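# Fold the card table's last standing leg down flat

## Task

Release the lock on the card table leg that still stands upright, then fold that leg down until it lies flat like the other three. It only counts if the leg stays folded on its own once the robot lets go, so at the end open the gripper and move the arm away.

## Robot and tools

Robot: two six-joint UR-style arms, left_arm and right_arm, each ending in a parallel two-finger gripper that opens to 50 mm. A flat block about 9 cm long sticks out from the last joint axis toward the gripper's -y and turns with it. The fingers point along the gripper's +z and close along its x. The reported hand point is midway between the finger pads; the tips extend 17.5 mm further. Its printed position can be slightly off, more so at long reach.

Scene frame: origin on the table top between the arms, +x out over the table, +z up, left_arm on the +y side. The names left and right do not refer to image sides. Bases: left_arm at (+0.052, +0.522, 0) m, quat_wxyz (+0.996, 0, 0, -0.094); right_arm at (+0.032, -0.505, 0) m, quat_wxyz (+1.000, 0, 0, +0.017).

execute_actions takes "actions", a list holding at most one item, plus optional "pictures" (true/false; images come by default). Three uses:
- Empty list {"actions": []}: no command, just returns the current state.
- Motion {"rows": [...], "steps": n}: n is 1 to 15 control steps of 1/30 s (default 15). Each row is applied for one step; if there are fewer rows than steps the last row repeats.
- Wait {"steps": n} with no rows: up to 300 steps pass with no new command, counted from the previous result.
A refused call sends nothing.

Each row is one flat list of 18 numbers covering both arms, even if only one moves: left_arm's 6 joint targets, then its gripper position, force_limit, speed; then the same 9 for right_arm. Joint numbers are absolute target angles in radians, in the order shoulder pan, shoulder lift, elbow, wrist 1, wrist 2, wrist 3, matching the Joint positions line. Ranges for left_arm: pan -3.142 to 3.142, lift -6.283 to 6.283, elbow 0.000 to 3.142, wrists 1-3 -6.283 to 6.283. right_arm: pan 0.000 to 6.283, elbow -3.142 to 0.000, others as left. A target more than 0.010 rad beyond a range end, and further out than the joint's current angle, gets the call refused; true ends may differ by up to 0.010 rad, and a joint asked past its real end stops there, reported as "joint sent to its limit" (possibly about an earlier action). No such line does not prove more travel is available.

Motion is smoothed (about 0.17 s lag) and speed-limited: each step a joint's target is kept within 0.575 rad of its measured angle, and if the targets would carry the hand more than 100 mm from where it is, all are scaled back. Large moves may be unfinished when the result comes back. Between calls the arms keep heading for the last row sent until they have all roughly stopped or a step is HELD; after that only a new action pushes further.

Gripper numbers, all in [-1, 1] and absolute: position +1 fully open (50 mm), about -0.65 pads touching, -1 to grip (closes until blocked). force_limit per pad: -1 about 20 N, 0 about 102 N, +1 about 185 N (actual can be ~17 % more). speed of opening change: -1 20 mm/s, 0 85, +1 150. Every value is a command, so to leave a gripper unchanged repeat its previous three numbers. New force_limit or speed only take effect when position changes by at least 0.01; to soften a grip, open first.

Result lines: the state line gives each gripper's position (m), quat_wxyz and velocities. Joint positions / Joint velocities list each arm's joints (rad, rad/s); joint torques are rough, offset and noisy. Wrist force / Wrist torque are in the gripper's own axes, noisy, offset up to ~4 N, saturating near 50 N; "no reading" is harmless. object_status: 0 moving, 1 blocked while opening, 2 blocked while closing (a grip), 3 reached target or pads met (usually empty). position_measured in counts: opening ≈ (250 - counts) × 0.202 mm. "joint command not followed" means a clearance check altered joint targets; HELD marks steps whose row was not (fully) sent. Grips on immovable off-centre parts weaken over time, especially at force_limit -1. Turning only wrist 3 swings the hand point on a 25 mm circle.

zoom_image: {"camera": name, "region": [x0, y0, x1, y1]} in pixels of that camera's latest image (origin top-left, region at most 504×504). Cameras: cam_head_left, cam_head_right, cam_high, cam_low, cam_left_wrist, cam_right_wrist, all 896×504.

read_manual returns licence texts only. finished_scene {"scene": n} ends the current scene irreversibly and reports whether the goal holds.

Hazards: a joint torque at its load limit (130 N m for the three big joints, 24.3 N m for wrists) or any external force of 150 N on an arm stops that arm for 10 s, during which it yields. Holding loads heats motors; MOTOR HOT warns from 70 °C and at 85 °C brakes engage until cooled. Never let the arms collide or press on each other. Avoid drops, slips, slamming or hard shoving, and keep everything inside the work area; loose items may occasionally be nudged by outside pushes. Release and withdraw before ending.

Each tool is called after "Call:" as name([rows], argument=value, ...), one row to a line, values as JSON.

## Session

Call:
execute_actions(actions=[])

Scene clock: 0.00 s of 4050.00 s.
left_arm: end_effector_position=(+0.8526, +0.5381, +0.1145) position_measured=3 object_status=3 end_effector_quat_wxyz=(-0.089, +0.990, +0.105, -0.010) end_effector_velocity=(-0.000, +0.000, -0.001) end_effector_angular_velocity=(+0.001, +0.002, -0.001) | right_arm: end_effector_position=(+0.9181, -0.5055, +0.3012) position_measured=3 object_status=3 end_effector_quat_wxyz=(+0.337, +0.853, +0.229, +0.327) end_effector_velocity=(-0.000, -0.000, -0.001) end_effector_angular_velocity=(-0.001, +0.003, -0.000)
Joint positions: left_arm=[-0.044 -0.721  0.866 -1.637 -1.409  1.122] | right_arm=[ 3.439 -2.175 -1.249 -0.527  0.883  1.095]
Joint velocities: left_arm=[ 0.     0.001 -0.     0.     0.001  0.001] | right_arm=[-0.    -0.001 -0.001 -0.002  0.     0.   ]
Joint torques (N m, as the arm reports them, + toward a larger angle): no reading
Motor temperatures (°C, as the motors report them): left_arm=[31 31 28 37 42 41] | right_arm=[27 29 30 37 34 34]
Wrist force (N, on the end effector, along its own x y z axes, offset not removed): no reading
Wrist torque (N m, same axes, about the end effector's origin, offset not removed): no reading

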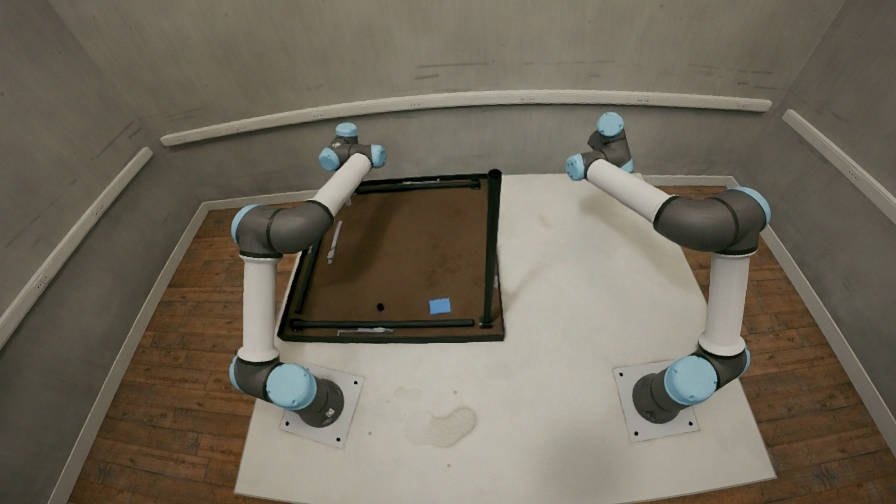

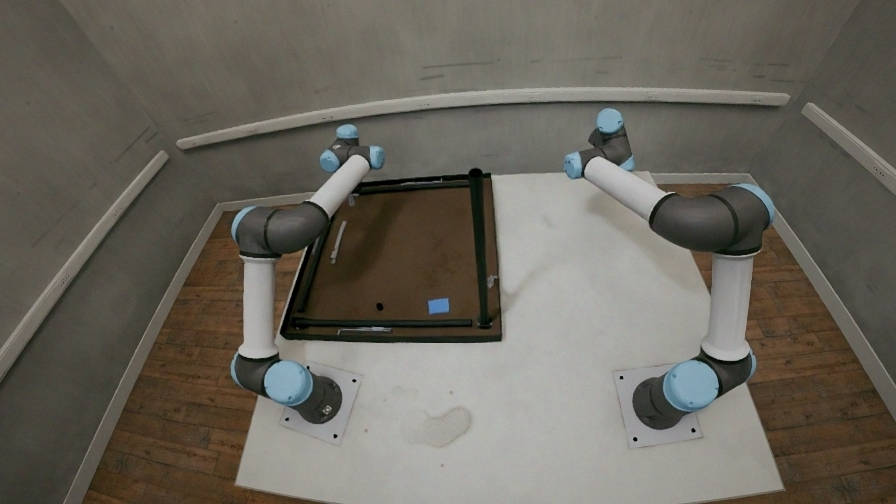

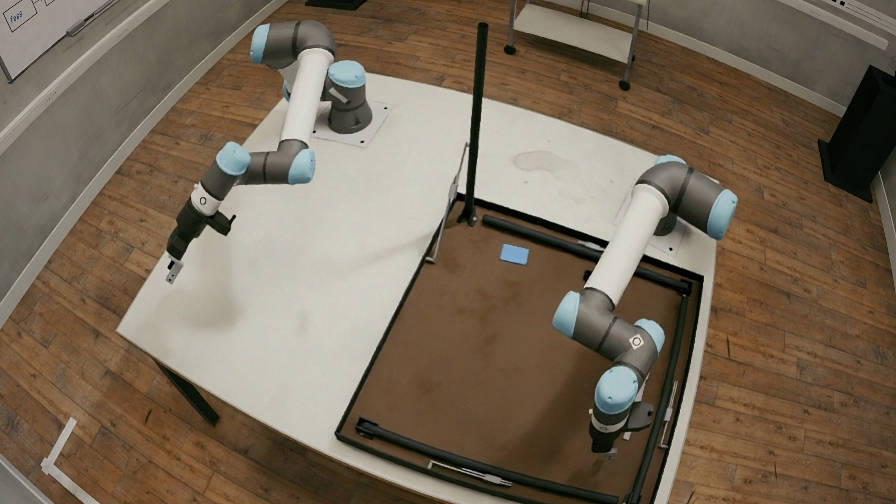

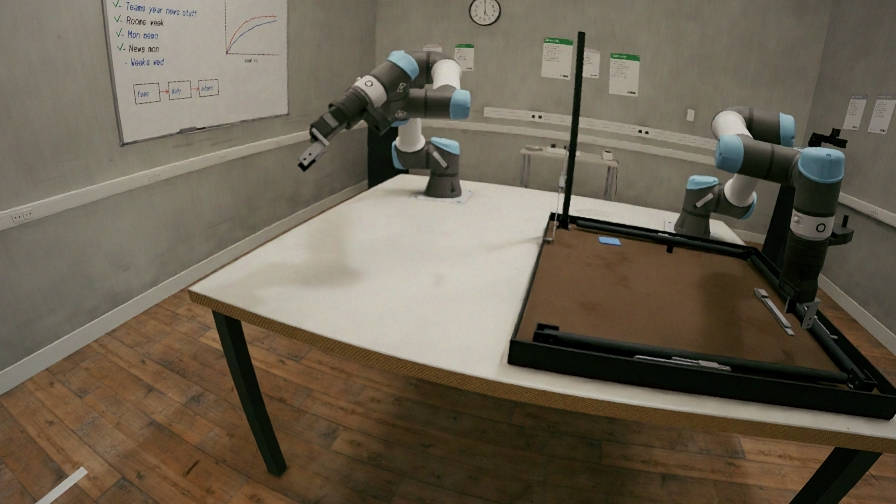

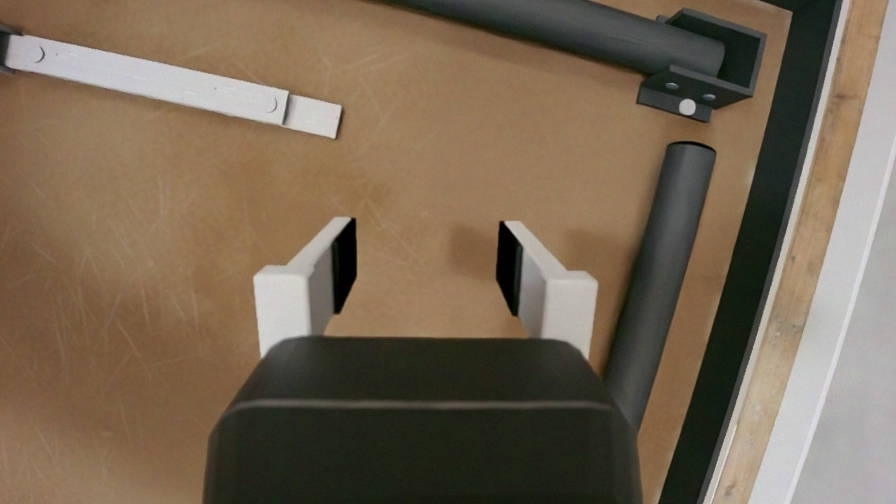

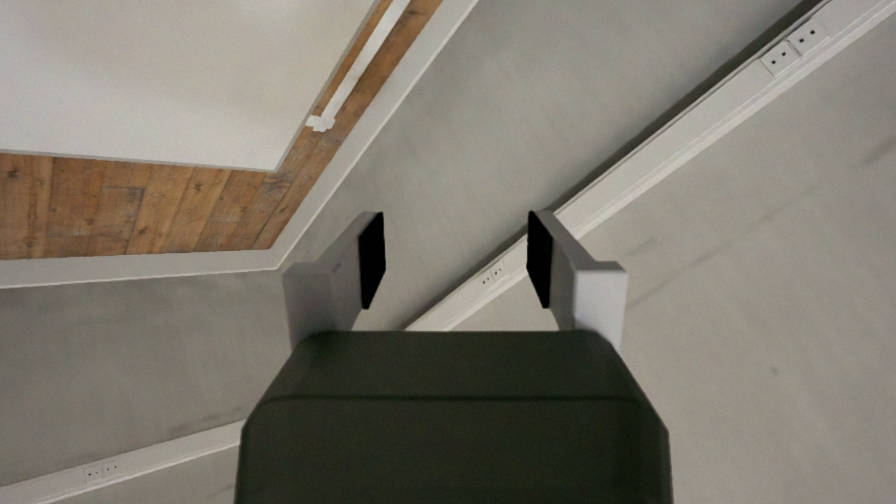

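Call:
zoom_image(camera="cam_high", region=[400,130,540,280])

Call:
zoom_image(camera="cam_high", region=[340,400,600,504])

Call:
zoom_image(camera="cam_low", region=[510,130,620,260])

Region (400, 130, 540, 280) of cam_high's 896x504 image, scaled by 3.360, with more detail than that image has; it fills the left 470 columns of this view, and the rest is white.

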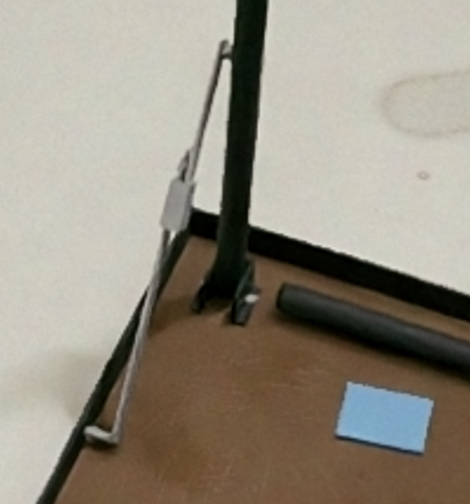

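Region (340, 400, 600, 504) of cam_high's 896x504 image, scaled by 1.938, with more detail than that image has; it fills the top 202 rows of this view, and the rest is white.

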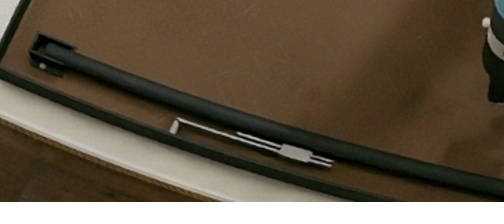

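Region (510, 130, 620, 260) of cam_low's 896x504 image, scaled by 3.877, with more detail than that image has; it fills the left 426 columns of this view, and the rest is white.

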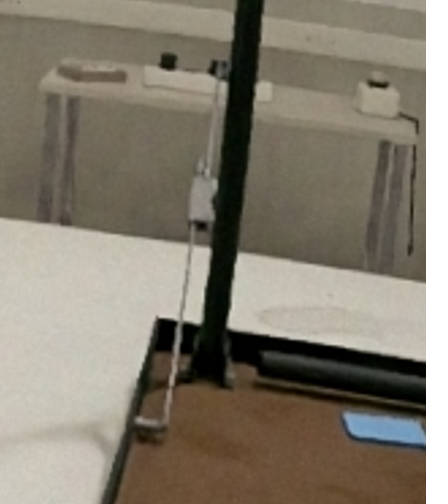

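Call:
execute_actions([
  {"rows":[[-0.044,-1.0,0.866,-1.637,-1.409,1.122,1,0,0,3.5,-1.8,-1.9,-2.5,2.2,2.45,1,0,0]]},
], pictures=false)

Call:
execute_actions([
  {"steps":60},
], pictures=false)

Call:
execute_actions([
  {"rows":[[-0.044,-1.0,0.866,-1.637,-1.409,1.122,1,0,0,3.666,-1.8,-2.126,-2.357,3.7,2.45,1,0,0]]},
], pictures=false)

Call:
execute_actions([
  {"steps":60},
])

Scene clock: 18.93 s of 4050.00 s.
left_arm: end_effector_position=(+0.8377, +0.5413, +0.3230) position_measured=3 object_status=3 end_effector_quat_wxyz=(-0.044, +0.986, +0.115, +0.116) end_effector_velocity=(-0.018, +0.004, +0.089) end_effector_angular_velocity=(-0.025, -0.113, -0.001) | right_arm: end_effector_position=(+0.7276, -0.4354, +0.1535) position_measured=3 object_status=3 end_effector_quat_wxyz=(+0.122, +0.964, +0.199, +0.126) end_effector_velocity=(-0.502, +0.123, -0.274) end_effector_angular_velocity=(+0.715, +1.307, -0.642)
Joint positions: left_arm=[-0.044 -0.991  0.866 -1.637 -1.409  1.122] | right_arm=[ 3.475 -1.963 -1.599 -0.934  1.29   1.502]
Joint velocities: left_arm=[-0.001 -0.117  0.     0.001  0.001  0.   ] | right_arm=[ 0.052  0.328 -0.593 -0.963  0.962  0.96 ]
Joint torques (N m, as the arm reports them, + toward a larger angle): left_arm=[-10.47 -52.65 -19.84  -1.08   1.25  -2.37] | right_arm=[ 9.3  62.93  9.71 -0.91  4.64  4.41]
Motor temperatures (°C, as the motors report them): left_arm=[31 31 28 37 42 41] | right_arm=[27 29 30 37 34 34]
Wrist force (N, on the end effector, along its own x y z axes, offset not removed): left_arm=[-2.5 0.8 -3.6] | right_arm=[1.4 2.1 1.0]
Wrist torque (N m, same axes, about the end effector's origin, offset not removed): left_arm=[0.15 0.60 -0.10] | right_arm=[0.20 0.04 -0.15]
Steps of this call (steps 1 to 90: nothing new was sent; then 15.43 s passed at rest; steps 91 to 105: all 15 steps of this action). Readings (joint positions | what the end effector reports):
91: left_arm=[-0.044 -0.721 0.866 -1.637 -1.409 1.122] | right_arm=[3.440 -2.175 -1.249 -0.527 0.883 1.095] | left_arm position_measured=3 object_status=3 | right_arm position_measured=3 object_status=3
92: left_arm=[-0.044 -0.725 0.866 -1.637 -1.409 1.122] | right_arm=[3.442 -2.171 -1.254 -0.531 0.888 1.099] | left_arm position_measured=3 object_status=3 | right_arm position_measured=3 object_status=3
94: left_arm=[-0.044 -0.771 0.867 -1.637 -1.409 1.122] | right_arm=[3.450 -2.126 -1.312 -0.590 0.947 1.158] | left_arm position_measured=3 object_status=3 | right_arm position_measured=3 object_status=3
98: left_arm=[-0.044 -0.877 0.866 -1.637 -1.409 1.122] | right_arm=[3.461 -2.054 -1.436 -0.716 1.073 1.284] | left_arm position_measured=3 object_status=3 | right_arm position_measured=3 object_status=3
105: the state above

Scene clock: 20.93 s of 4050.00 s.
left_arm: end_effector_position=(+0.8362, +0.5416, +0.3301) position_measured=3 object_status=3 end_effector_quat_wxyz=(-0.043, +0.985, +0.115, +0.121) end_effector_velocity=(+0.000, -0.000, -0.001) end_effector_angular_velocity=(+0.000, +0.001, -0.000) | right_arm: end_effector_position=(+0.2285, -0.3806, +0.2325) position_measured=3 object_status=3 end_effector_quat_wxyz=(+0.199, +0.629, -0.372, -0.653) end_effector_velocity=(-0.000, +0.000, -0.001) end_effector_angular_velocity=(-0.000, +0.001, -0.000)
Joint positions: left_arm=[-0.044 -1.     0.866 -1.637 -1.409  1.122] | right_arm=[ 3.5  -1.8  -1.9  -2.5   2.2   2.45]
Joint velocities: left_arm=[ 0.     0.002 -0.    -0.    -0.     0.   ] | right_arm=[ 0.    -0.001 -0.001  0.001  0.     0.   ]
Joint torques (N m, as the arm reports them, + toward a larger angle): left_arm=[ -8.62 -56.9  -18.14  -4.92   1.82  -2.31] | right_arm=[10.09 44.14  5.59 -2.74  1.44  2.29]
Motor temperatures (°C, as the motors report them): left_arm=[31 31 28 37 42 41] | right_arm=[27 29 30 37 34 34]
Wrist force (N, on the end effector, along its own x y z axes, offset not removed): left_arm=[-1.7 1.3 -1.3] | right_arm=[0.7 1.4 1.3]
Wrist torque (N m, same axes, about the end effector's origin, offset not removed): left_arm=[0.26 0.25 -0.05] | right_arm=[0.14 0.15 -0.22]
Steps of this call (steps 1 to 60: the robot went on to your last target). Readings (joint positions | what the end effector reports):
1: left_arm=[-0.044 -0.994 0.866 -1.637 -1.409 1.122] | right_arm=[3.477 -1.952 -1.619 -0.967 1.323 1.535] | left_arm position_measured=3 object_status=3 | right_arm position_measured=3 object_status=3
2: left_arm=[-0.044 -0.996 0.866 -1.637 -1.409 1.122] | right_arm=[3.478 -1.942 -1.638 -1.000 1.357 1.568] | left_arm position_measured=3 object_status=3 | right_arm position_measured=3 object_status=3
4: left_arm=[-0.044 -0.998 0.866 -1.637 -1.409 1.122] | right_arm=[3.481 -1.922 -1.673 -1.070 1.427 1.638] | left_arm position_measured=3 object_status=3 | right_arm position_measured=3 object_status=3
8: left_arm=[-0.044 -1.000 0.866 -1.637 -1.409 1.122] | right_arm=[3.486 -1.889 -1.735 -1.219 1.576 1.787] | left_arm position_measured=3 object_status=3 | right_arm position_measured=3 object_status=3
60: the state above
All arms were judged still, so your last target was given up. Only a new action makes them travel on or press farther. Fingers that are still opening or closing keep moving.

Scene clock: 21.43 s of 4050.00 s.
left_arm: end_effector_position=(+0.8362, +0.5416, +0.3301) position_measured=3 object_status=3 end_effector_quat_wxyz=(-0.043, +0.985, +0.115, +0.121) end_effector_velocity=(+0.000, -0.000, -0.000) end_effector_angular_velocity=(-0.001, +0.000, -0.000) | right_arm: end_effector_position=(+0.2838, -0.1882, +0.1849) position_measured=3 object_status=3 end_effector_quat_wxyz=(+0.033, -0.429, +0.562, +0.706) end_effector_velocity=(+0.446, +0.300, -0.022) end_effector_angular_velocity=(-0.007, +0.040, -2.046)
Joint positions: left_arm=[-0.044 -1.     0.866 -1.637 -1.409  1.122] | right_arm=[ 3.655 -1.8   -2.11  -2.366  3.084  2.45 ]
Joint velocities: left_arm=[-0.     0.001 -0.    -0.    -0.001 -0.   ] | right_arm=[ 0.066  0.002 -0.095  0.056  2.112 -0.   ]
Joint torques (N m, as the arm reports them, + toward a larger angle): left_arm=[ -7.77 -57.35 -17.9   -5.86   1.78  -2.36] | right_arm=[ 9.89 23.52  6.53  1.25  9.41  2.32]
Motor temperatures (°C, as the motors report them): left_arm=[31 31 28 37 42 41] | right_arm=[27 29 30 37 34 34]
Wrist force (N, on the end effector, along its own x y z axes, offset not removed): left_arm=[-0.7 -0.8 0.9] | right_arm=[0.1 1.5 3.9]
Wrist torque (N m, same axes, about the end effector's origin, offset not removed): left_arm=[-0.03 0.24 -0.32] | right_arm=[0.18 0.24 -0.14]
Steps of this call (steps 1 to 15: all 15 steps of this action). Readings (joint positions | what the end effector reports):
1: left_arm=[-0.044 -1.000 0.866 -1.637 -1.409 1.122] | right_arm=[3.500 -1.800 -1.900 -2.500 2.200 2.450] | left_arm position_measured=3 object_status=3 | right_arm position_measured=3 object_status=3
2: left_arm=[-0.044 -1.000 0.866 -1.637 -1.409 1.122] | right_arm=[3.505 -1.800 -1.905 -2.495 2.205 2.450] | left_arm position_measured=3 object_status=3 | right_arm position_measured=3 object_status=3
4: left_arm=[-0.044 -1.000 0.866 -1.637 -1.409 1.122] | right_arm=[3.549 -1.800 -1.959 -2.456 2.273 2.450] | left_arm position_measured=3 object_status=3 | right_arm position_measured=3 object_status=3
8: left_arm=[-0.044 -1.000 0.866 -1.637 -1.409 1.122] | right_arm=[3.616 -1.800 -2.054 -2.400 2.561 2.450] | left_arm position_measured=3 object_status=3 | right_arm position_measured=3 object_status=3
15: the state above

Scene clock: 23.43 s of 4050.00 s.
left_arm: end_effector_position=(+0.8362, +0.5416, +0.3301) position_measured=3 object_status=3 end_effector_quat_wxyz=(-0.043, +0.985, +0.115, +0.121) end_effector_velocity=(+0.000, -0.000, -0.001) end_effector_angular_velocity=(+0.001, +0.002, +0.000) | right_arm: end_effector_position=(+0.4362, -0.1472, +0.1804) position_measured=3 object_status=3 end_effector_quat_wxyz=(+0.240, -0.240, +0.665, +0.665) end_effector_velocity=(-0.001, +0.000, -0.000) end_effector_angular_velocity=(-0.000, +0.000, +0.001)
Joint positions: left_arm=[-0.044 -1.     0.866 -1.637 -1.409  1.122] | right_arm=[ 3.666 -1.8   -2.126 -2.357  3.7    2.45 ]
Joint velocities: left_arm=[-0.     0.002  0.     0.     0.    -0.   ] | right_arm=[ 0.001  0.    -0.001 -0.    -0.    -0.   ]
Joint torques (N m, as the arm reports them, + toward a larger angle): left_arm=[ -5.97 -57.83 -19.04  -6.29   1.77  -2.27] | right_arm=[10.05 14.8   5.78  2.61  1.24  2.05]
Motor temperatures (°C, as the motors report them): left_arm=[31 31 28 37 42 41] | right_arm=[27 29 30 37 34 34]
Wrist force (N, on the end effector, along its own x y z axes, offset not removed): left_arm=[-0.3 -2.9 -4.9] | right_arm=[1.0 1.7 0.5]
Wrist torque (N m, same axes, about the end effector's origin, offset not removed): left_arm=[-0.56 0.33 0.13] | right_arm=[0.13 0.05 -0.17]
Steps of this call (steps 1 to 30: the robot went on to your last target; steps 31 to 60: nothing new was sent). Readings (joint positions | what the end effector reports):
1: left_arm=[-0.044 -1.000 0.866 -1.637 -1.409 1.122] | right_arm=[3.657 -1.800 -2.113 -2.365 3.156 2.450] | left_arm position_measured=3 object_status=3 | right_arm position_measured=3 object_status=3
2: left_arm=[-0.044 -1.000 0.866 -1.637 -1.409 1.122] | right_arm=[3.659 -1.800 -2.115 -2.363 3.227 2.450] | left_arm position_measured=3 object_status=3 | right_arm position_measured=3 object_status=3
4: left_arm=[-0.044 -1.000 0.866 -1.637 -1.409 1.122] | right_arm=[3.661 -1.800 -2.119 -2.361 3.367 2.450] | left_arm position_measured=3 object_status=3 | right_arm position_measured=3 object_status=3
8: left_arm=[-0.044 -1.000 0.866 -1.637 -1.409 1.122] | right_arm=[3.665 -1.800 -2.124 -2.358 3.610 2.450] | left_arm position_measured=3 object_status=3 | right_arm position_measured=3 object_status=3
60: the state above
All arms were judged still, so your last target was given up. Only a new action makes them travel on or press farther. Fingers that are still opening or closing keep moving.

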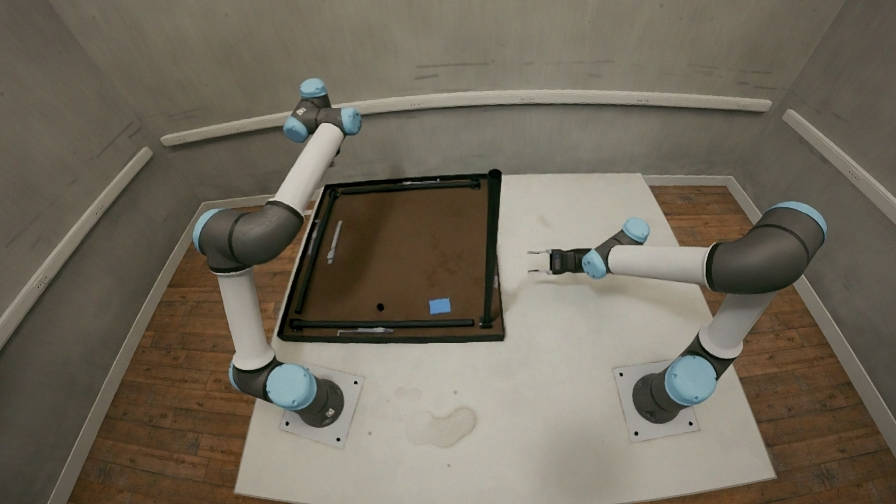

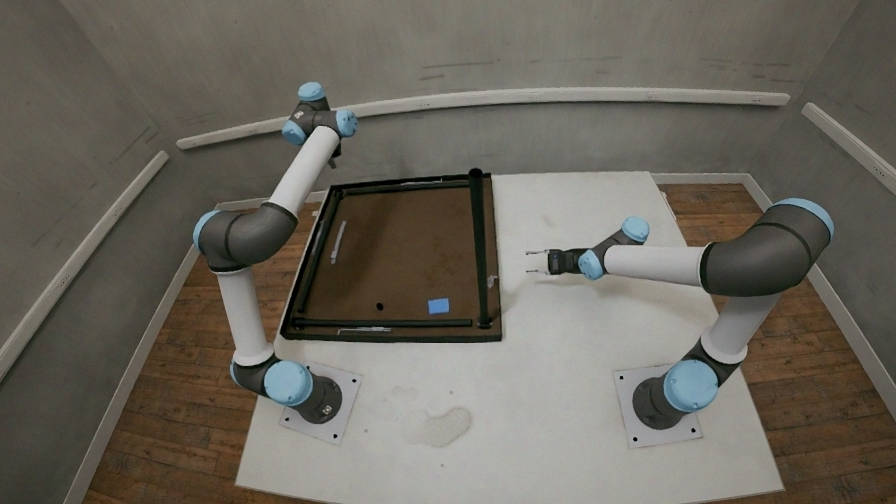

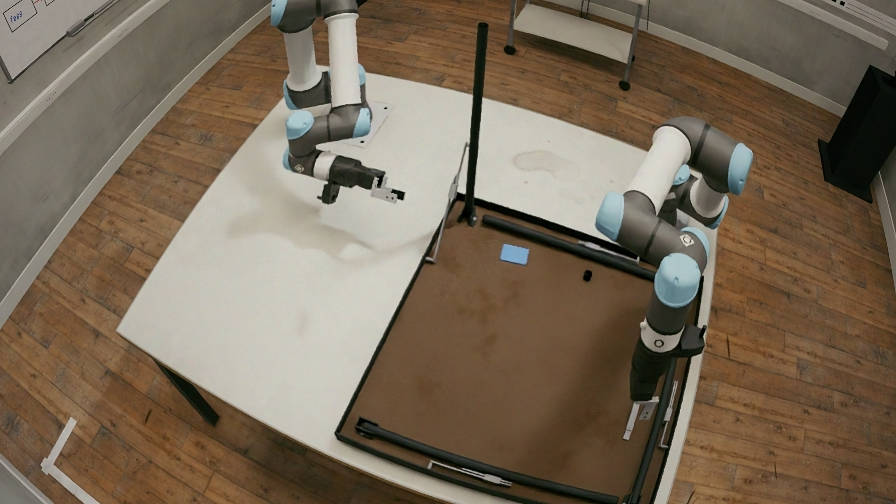

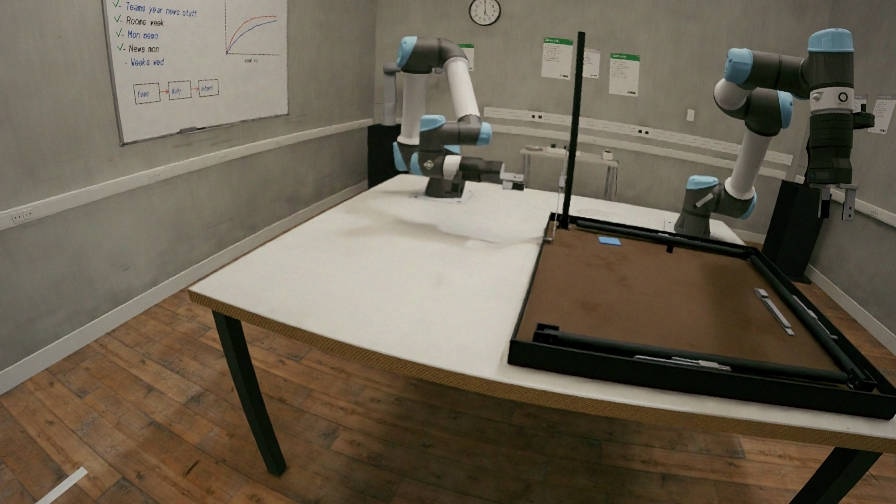

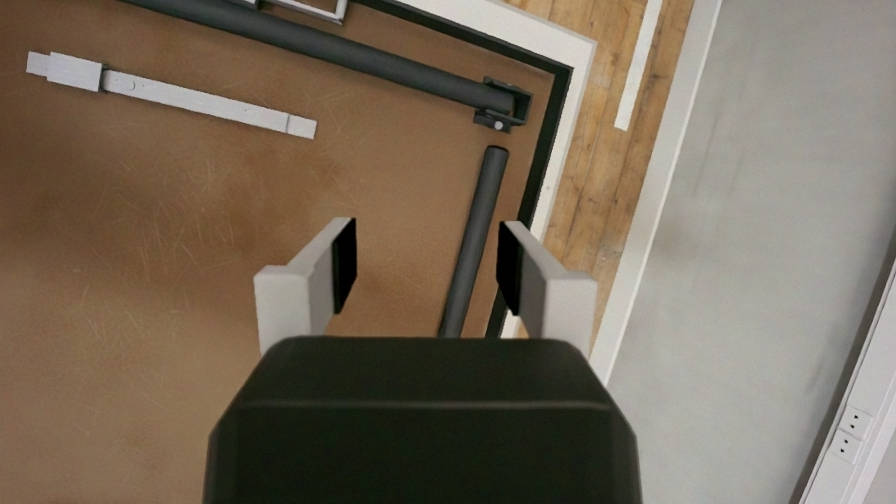

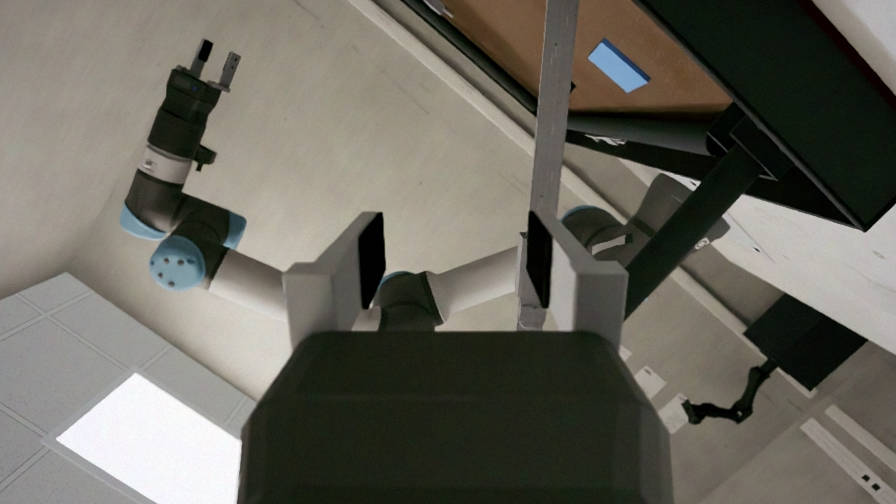

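Call:
execute_actions([
  {"rows":[[-0.044,-1.0,0.866,-1.637,-1.409,1.122,1,0,0,3.951,-1.636,-2.261,-2.386,3.985,2.5,1,0,0]]},
], pictures=false)

Call:
execute_actions([
  {"steps":20},
])

Call:
zoom_image(camera="cam_right_wrist", region=[300,40,640,340])

Scene clock: 27.83 s of 4050.00 s.
left_arm: end_effector_position=(+0.8362, +0.5416, +0.3301) position_measured=3 object_status=3 end_effector_quat_wxyz=(-0.043, +0.985, +0.115, +0.121) end_effector_velocity=(+0.000, -0.000, -0.001) end_effector_angular_velocity=(-0.000, +0.002, -0.001) | right_arm: end_effector_position=(+0.3558, -0.0876, +0.1979) position_measured=3 object_status=3 end_effector_quat_wxyz=(+0.223, -0.223, +0.671, +0.671) end_effector_velocity=(-0.008, +0.006, +0.003) end_effector_angular_velocity=(+0.002, +0.001, +0.001)
Joint positions: left_arm=[-0.044 -1.     0.866 -1.637 -1.409  1.122] | right_arm=[ 3.948 -1.637 -2.26  -2.386  3.983  2.5  ]
Joint velocities: left_arm=[-0.     0.002  0.    -0.    -0.001  0.001] | right_arm=[ 0.031  0.014 -0.009 -0.002  0.03   0.003]
Joint torques (N m, as the arm reports them, + toward a larger angle): left_arm=[ -2.55 -57.24 -19.99  -6.24   1.68  -2.33] | right_arm=[ 9.44 35.86  6.43  0.86  1.33  2.11]
Motor temperatures (°C, as the motors report them): left_arm=[31 31 28 37 42 41] | right_arm=[27 29 30 37 34 34]
Wrist force (N, on the end effector, along its own x y z axes, offset not removed): left_arm=[-0.7 -3.5 0.3] | right_arm=[-0.4 2.4 1.6]
Wrist torque (N m, same axes, about the end effector's origin, offset not removed): left_arm=[-0.52 0.30 -0.07] | right_arm=[0.22 0.33 -0.20]
Steps of this call (steps 1 to 90: nothing new was sent; then 0.90 s passed at rest; steps 91 to 105: all 15 steps of this action). Readings (joint positions | what the end effector reports):
91: left_arm=[-0.044 -1.000 0.866 -1.637 -1.409 1.122] | right_arm=[3.666 -1.800 -2.126 -2.357 3.700 2.450] | left_arm position_measured=3 object_status=3 | right_arm position_measured=3 object_status=3
92: left_arm=[-0.044 -1.000 0.866 -1.637 -1.409 1.122] | right_arm=[3.671 -1.795 -2.131 -2.360 3.705 2.454] | left_arm position_measured=3 object_status=3 | right_arm position_measured=3 object_status=3
94: left_arm=[-0.044 -1.000 0.866 -1.637 -1.409 1.122] | right_arm=[3.739 -1.739 -2.182 -2.373 3.773 2.476] | left_arm position_measured=3 object_status=3 | right_arm position_measured=3 object_status=3
98: left_arm=[-0.044 -1.000 0.866 -1.637 -1.409 1.122] | right_arm=[3.906 -1.656 -2.246 -2.383 3.940 2.495] | left_arm position_measured=3 object_status=3 | right_arm position_measured=3 object_status=3
105: the state above

Scene clock: 28.50 s of 4050.00 s.
left_arm: end_effector_position=(+0.8362, +0.5416, +0.3301) position_measured=3 object_status=3 end_effector_quat_wxyz=(-0.043, +0.985, +0.115, +0.121) end_effector_velocity=(+0.000, +0.000, -0.001) end_effector_angular_velocity=(+0.001, +0.002, +0.000) | right_arm: end_effector_position=(+0.3551, -0.0871, +0.1980) position_measured=3 object_status=3 end_effector_quat_wxyz=(+0.223, -0.223, +0.671, +0.671) end_effector_velocity=(+0.000, +0.000, +0.000) end_effector_angular_velocity=(+0.000, -0.000, -0.000)
Joint positions: left_arm=[-0.044 -1.     0.866 -1.637 -1.409  1.122] | right_arm=[ 3.951 -1.636 -2.261 -2.386  3.985  2.5  ]
Joint velocities: left_arm=[ 0.     0.002 -0.     0.     0.001 -0.   ] | right_arm=[ 0.  0.  0. -0.  0.  0.]
Joint torques (N m, as the arm reports them, + toward a larger angle): left_arm=[ -1.69 -57.25 -20.53  -6.26   1.67  -2.24] | right_arm=[10.07 36.81  6.28  0.62  1.42  2.2 ]
Motor temperatures (°C, as the motors report them): left_arm=[31 31 28 37 42 41] | right_arm=[27 29 30 37 34 34]
Wrist force (N, on the end effector, along its own x y z axes, offset not removed): left_arm=[0.0 -1.9 -2.2] | right_arm=[-0.5 0.1 1.7]
Wrist torque (N m, same axes, about the end effector's origin, offset not removed): left_arm=[-0.38 0.11 -0.17] | right_arm=[-0.17 0.29 -0.22]
Steps of this call (steps 1 to 15: the robot went on to your last target; steps 16 to 20: nothing new was sent). Readings (joint positions | what the end effector reports):
1: left_arm=[-0.044 -1.000 0.866 -1.637 -1.409 1.122] | right_arm=[3.949 -1.637 -2.260 -2.386 3.983 2.500] | left_arm position_measured=3 object_status=3 | right_arm position_measured=3 object_status=3
2: left_arm=[-0.044 -1.000 0.866 -1.637 -1.409 1.122] | right_arm=[3.950 -1.636 -2.261 -2.386 3.984 2.500] | left_arm position_measured=3 object_status=3 | right_arm position_measured=3 object_status=3
4: left_arm=[-0.044 -1.000 0.866 -1.637 -1.409 1.122] | right_arm=[3.950 -1.636 -2.261 -2.386 3.985 2.500] | left_arm position_measured=3 object_status=3 | right_arm position_measured=3 object_status=3
8: left_arm=[-0.044 -1.000 0.866 -1.637 -1.409 1.122] | right_arm=[3.951 -1.636 -2.261 -2.386 3.985 2.500] | left_arm position_measured=3 object_status=3 | right_arm position_measured=3 object_status=3
20: the state above
All arms were judged still, so your last target was given up. Only a new action makes them travel on or press farther. Fingers that are still opening or closing keep moving.

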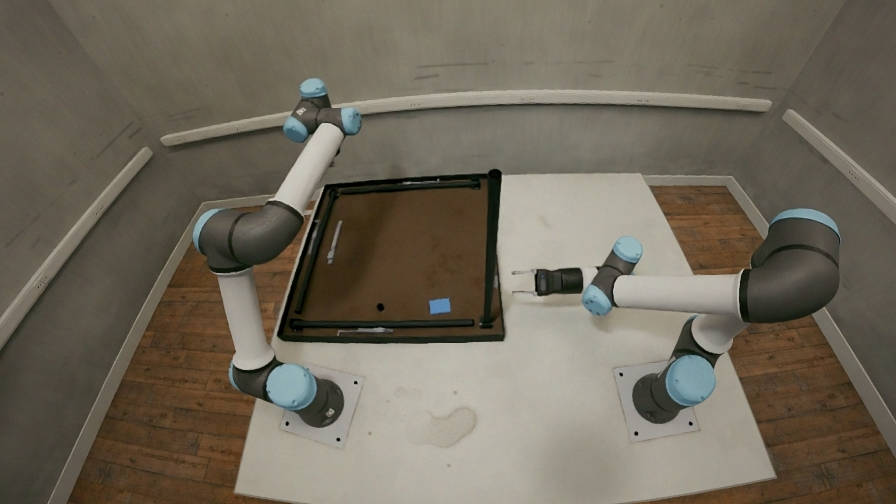

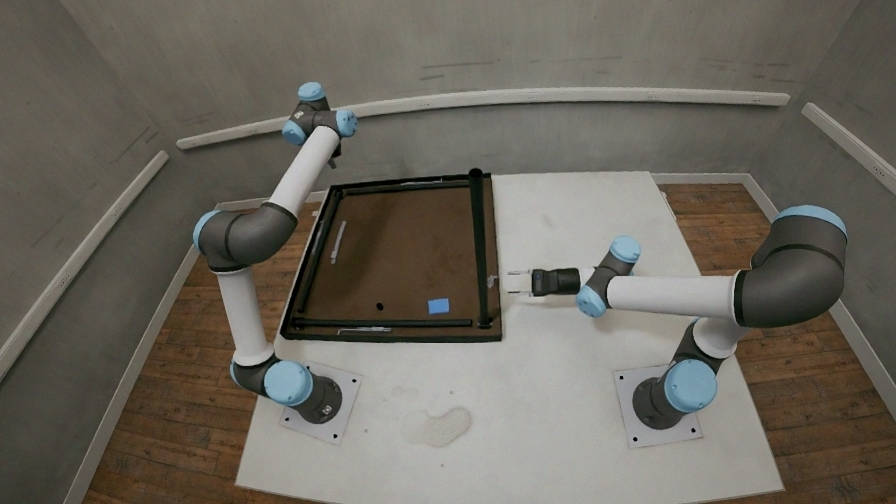

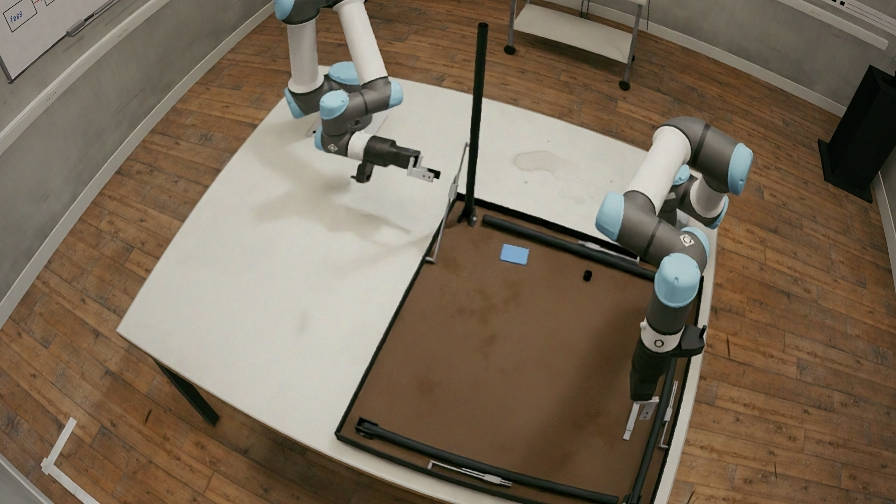

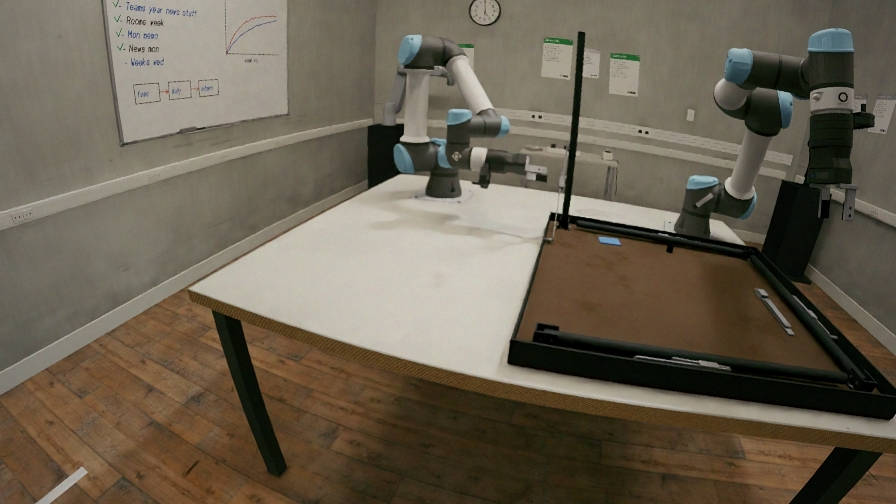

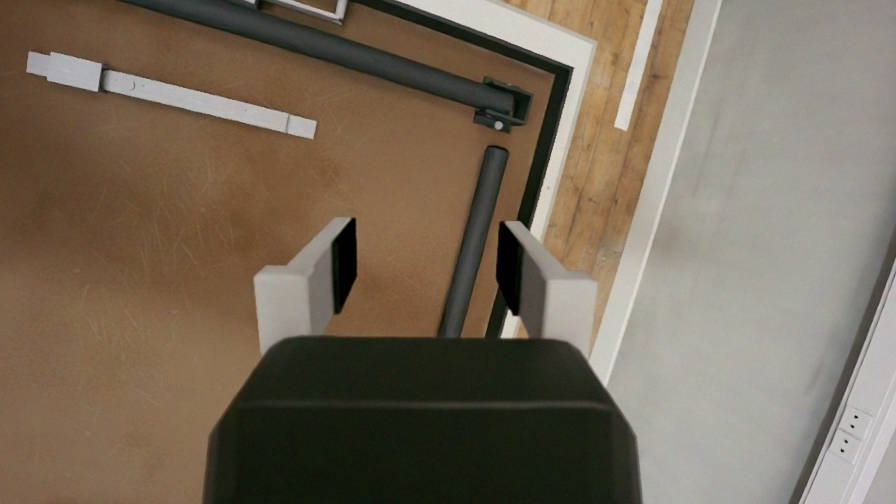

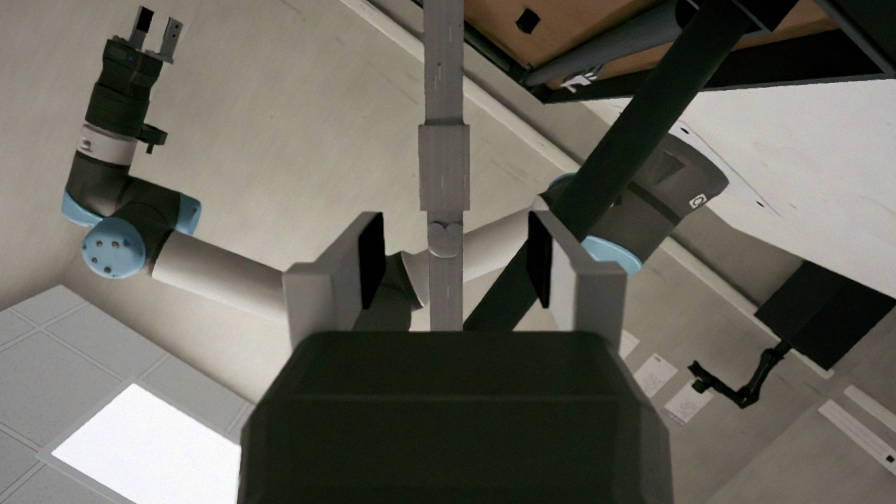

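Region (300, 40, 640, 340) of cam_right_wrist's 896x504 image, scaled by 1.482, with more detail than that image has; it fills the top 445 rows of this view, and the rest is white.

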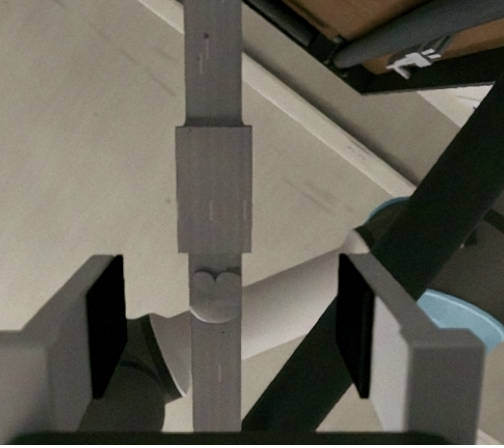

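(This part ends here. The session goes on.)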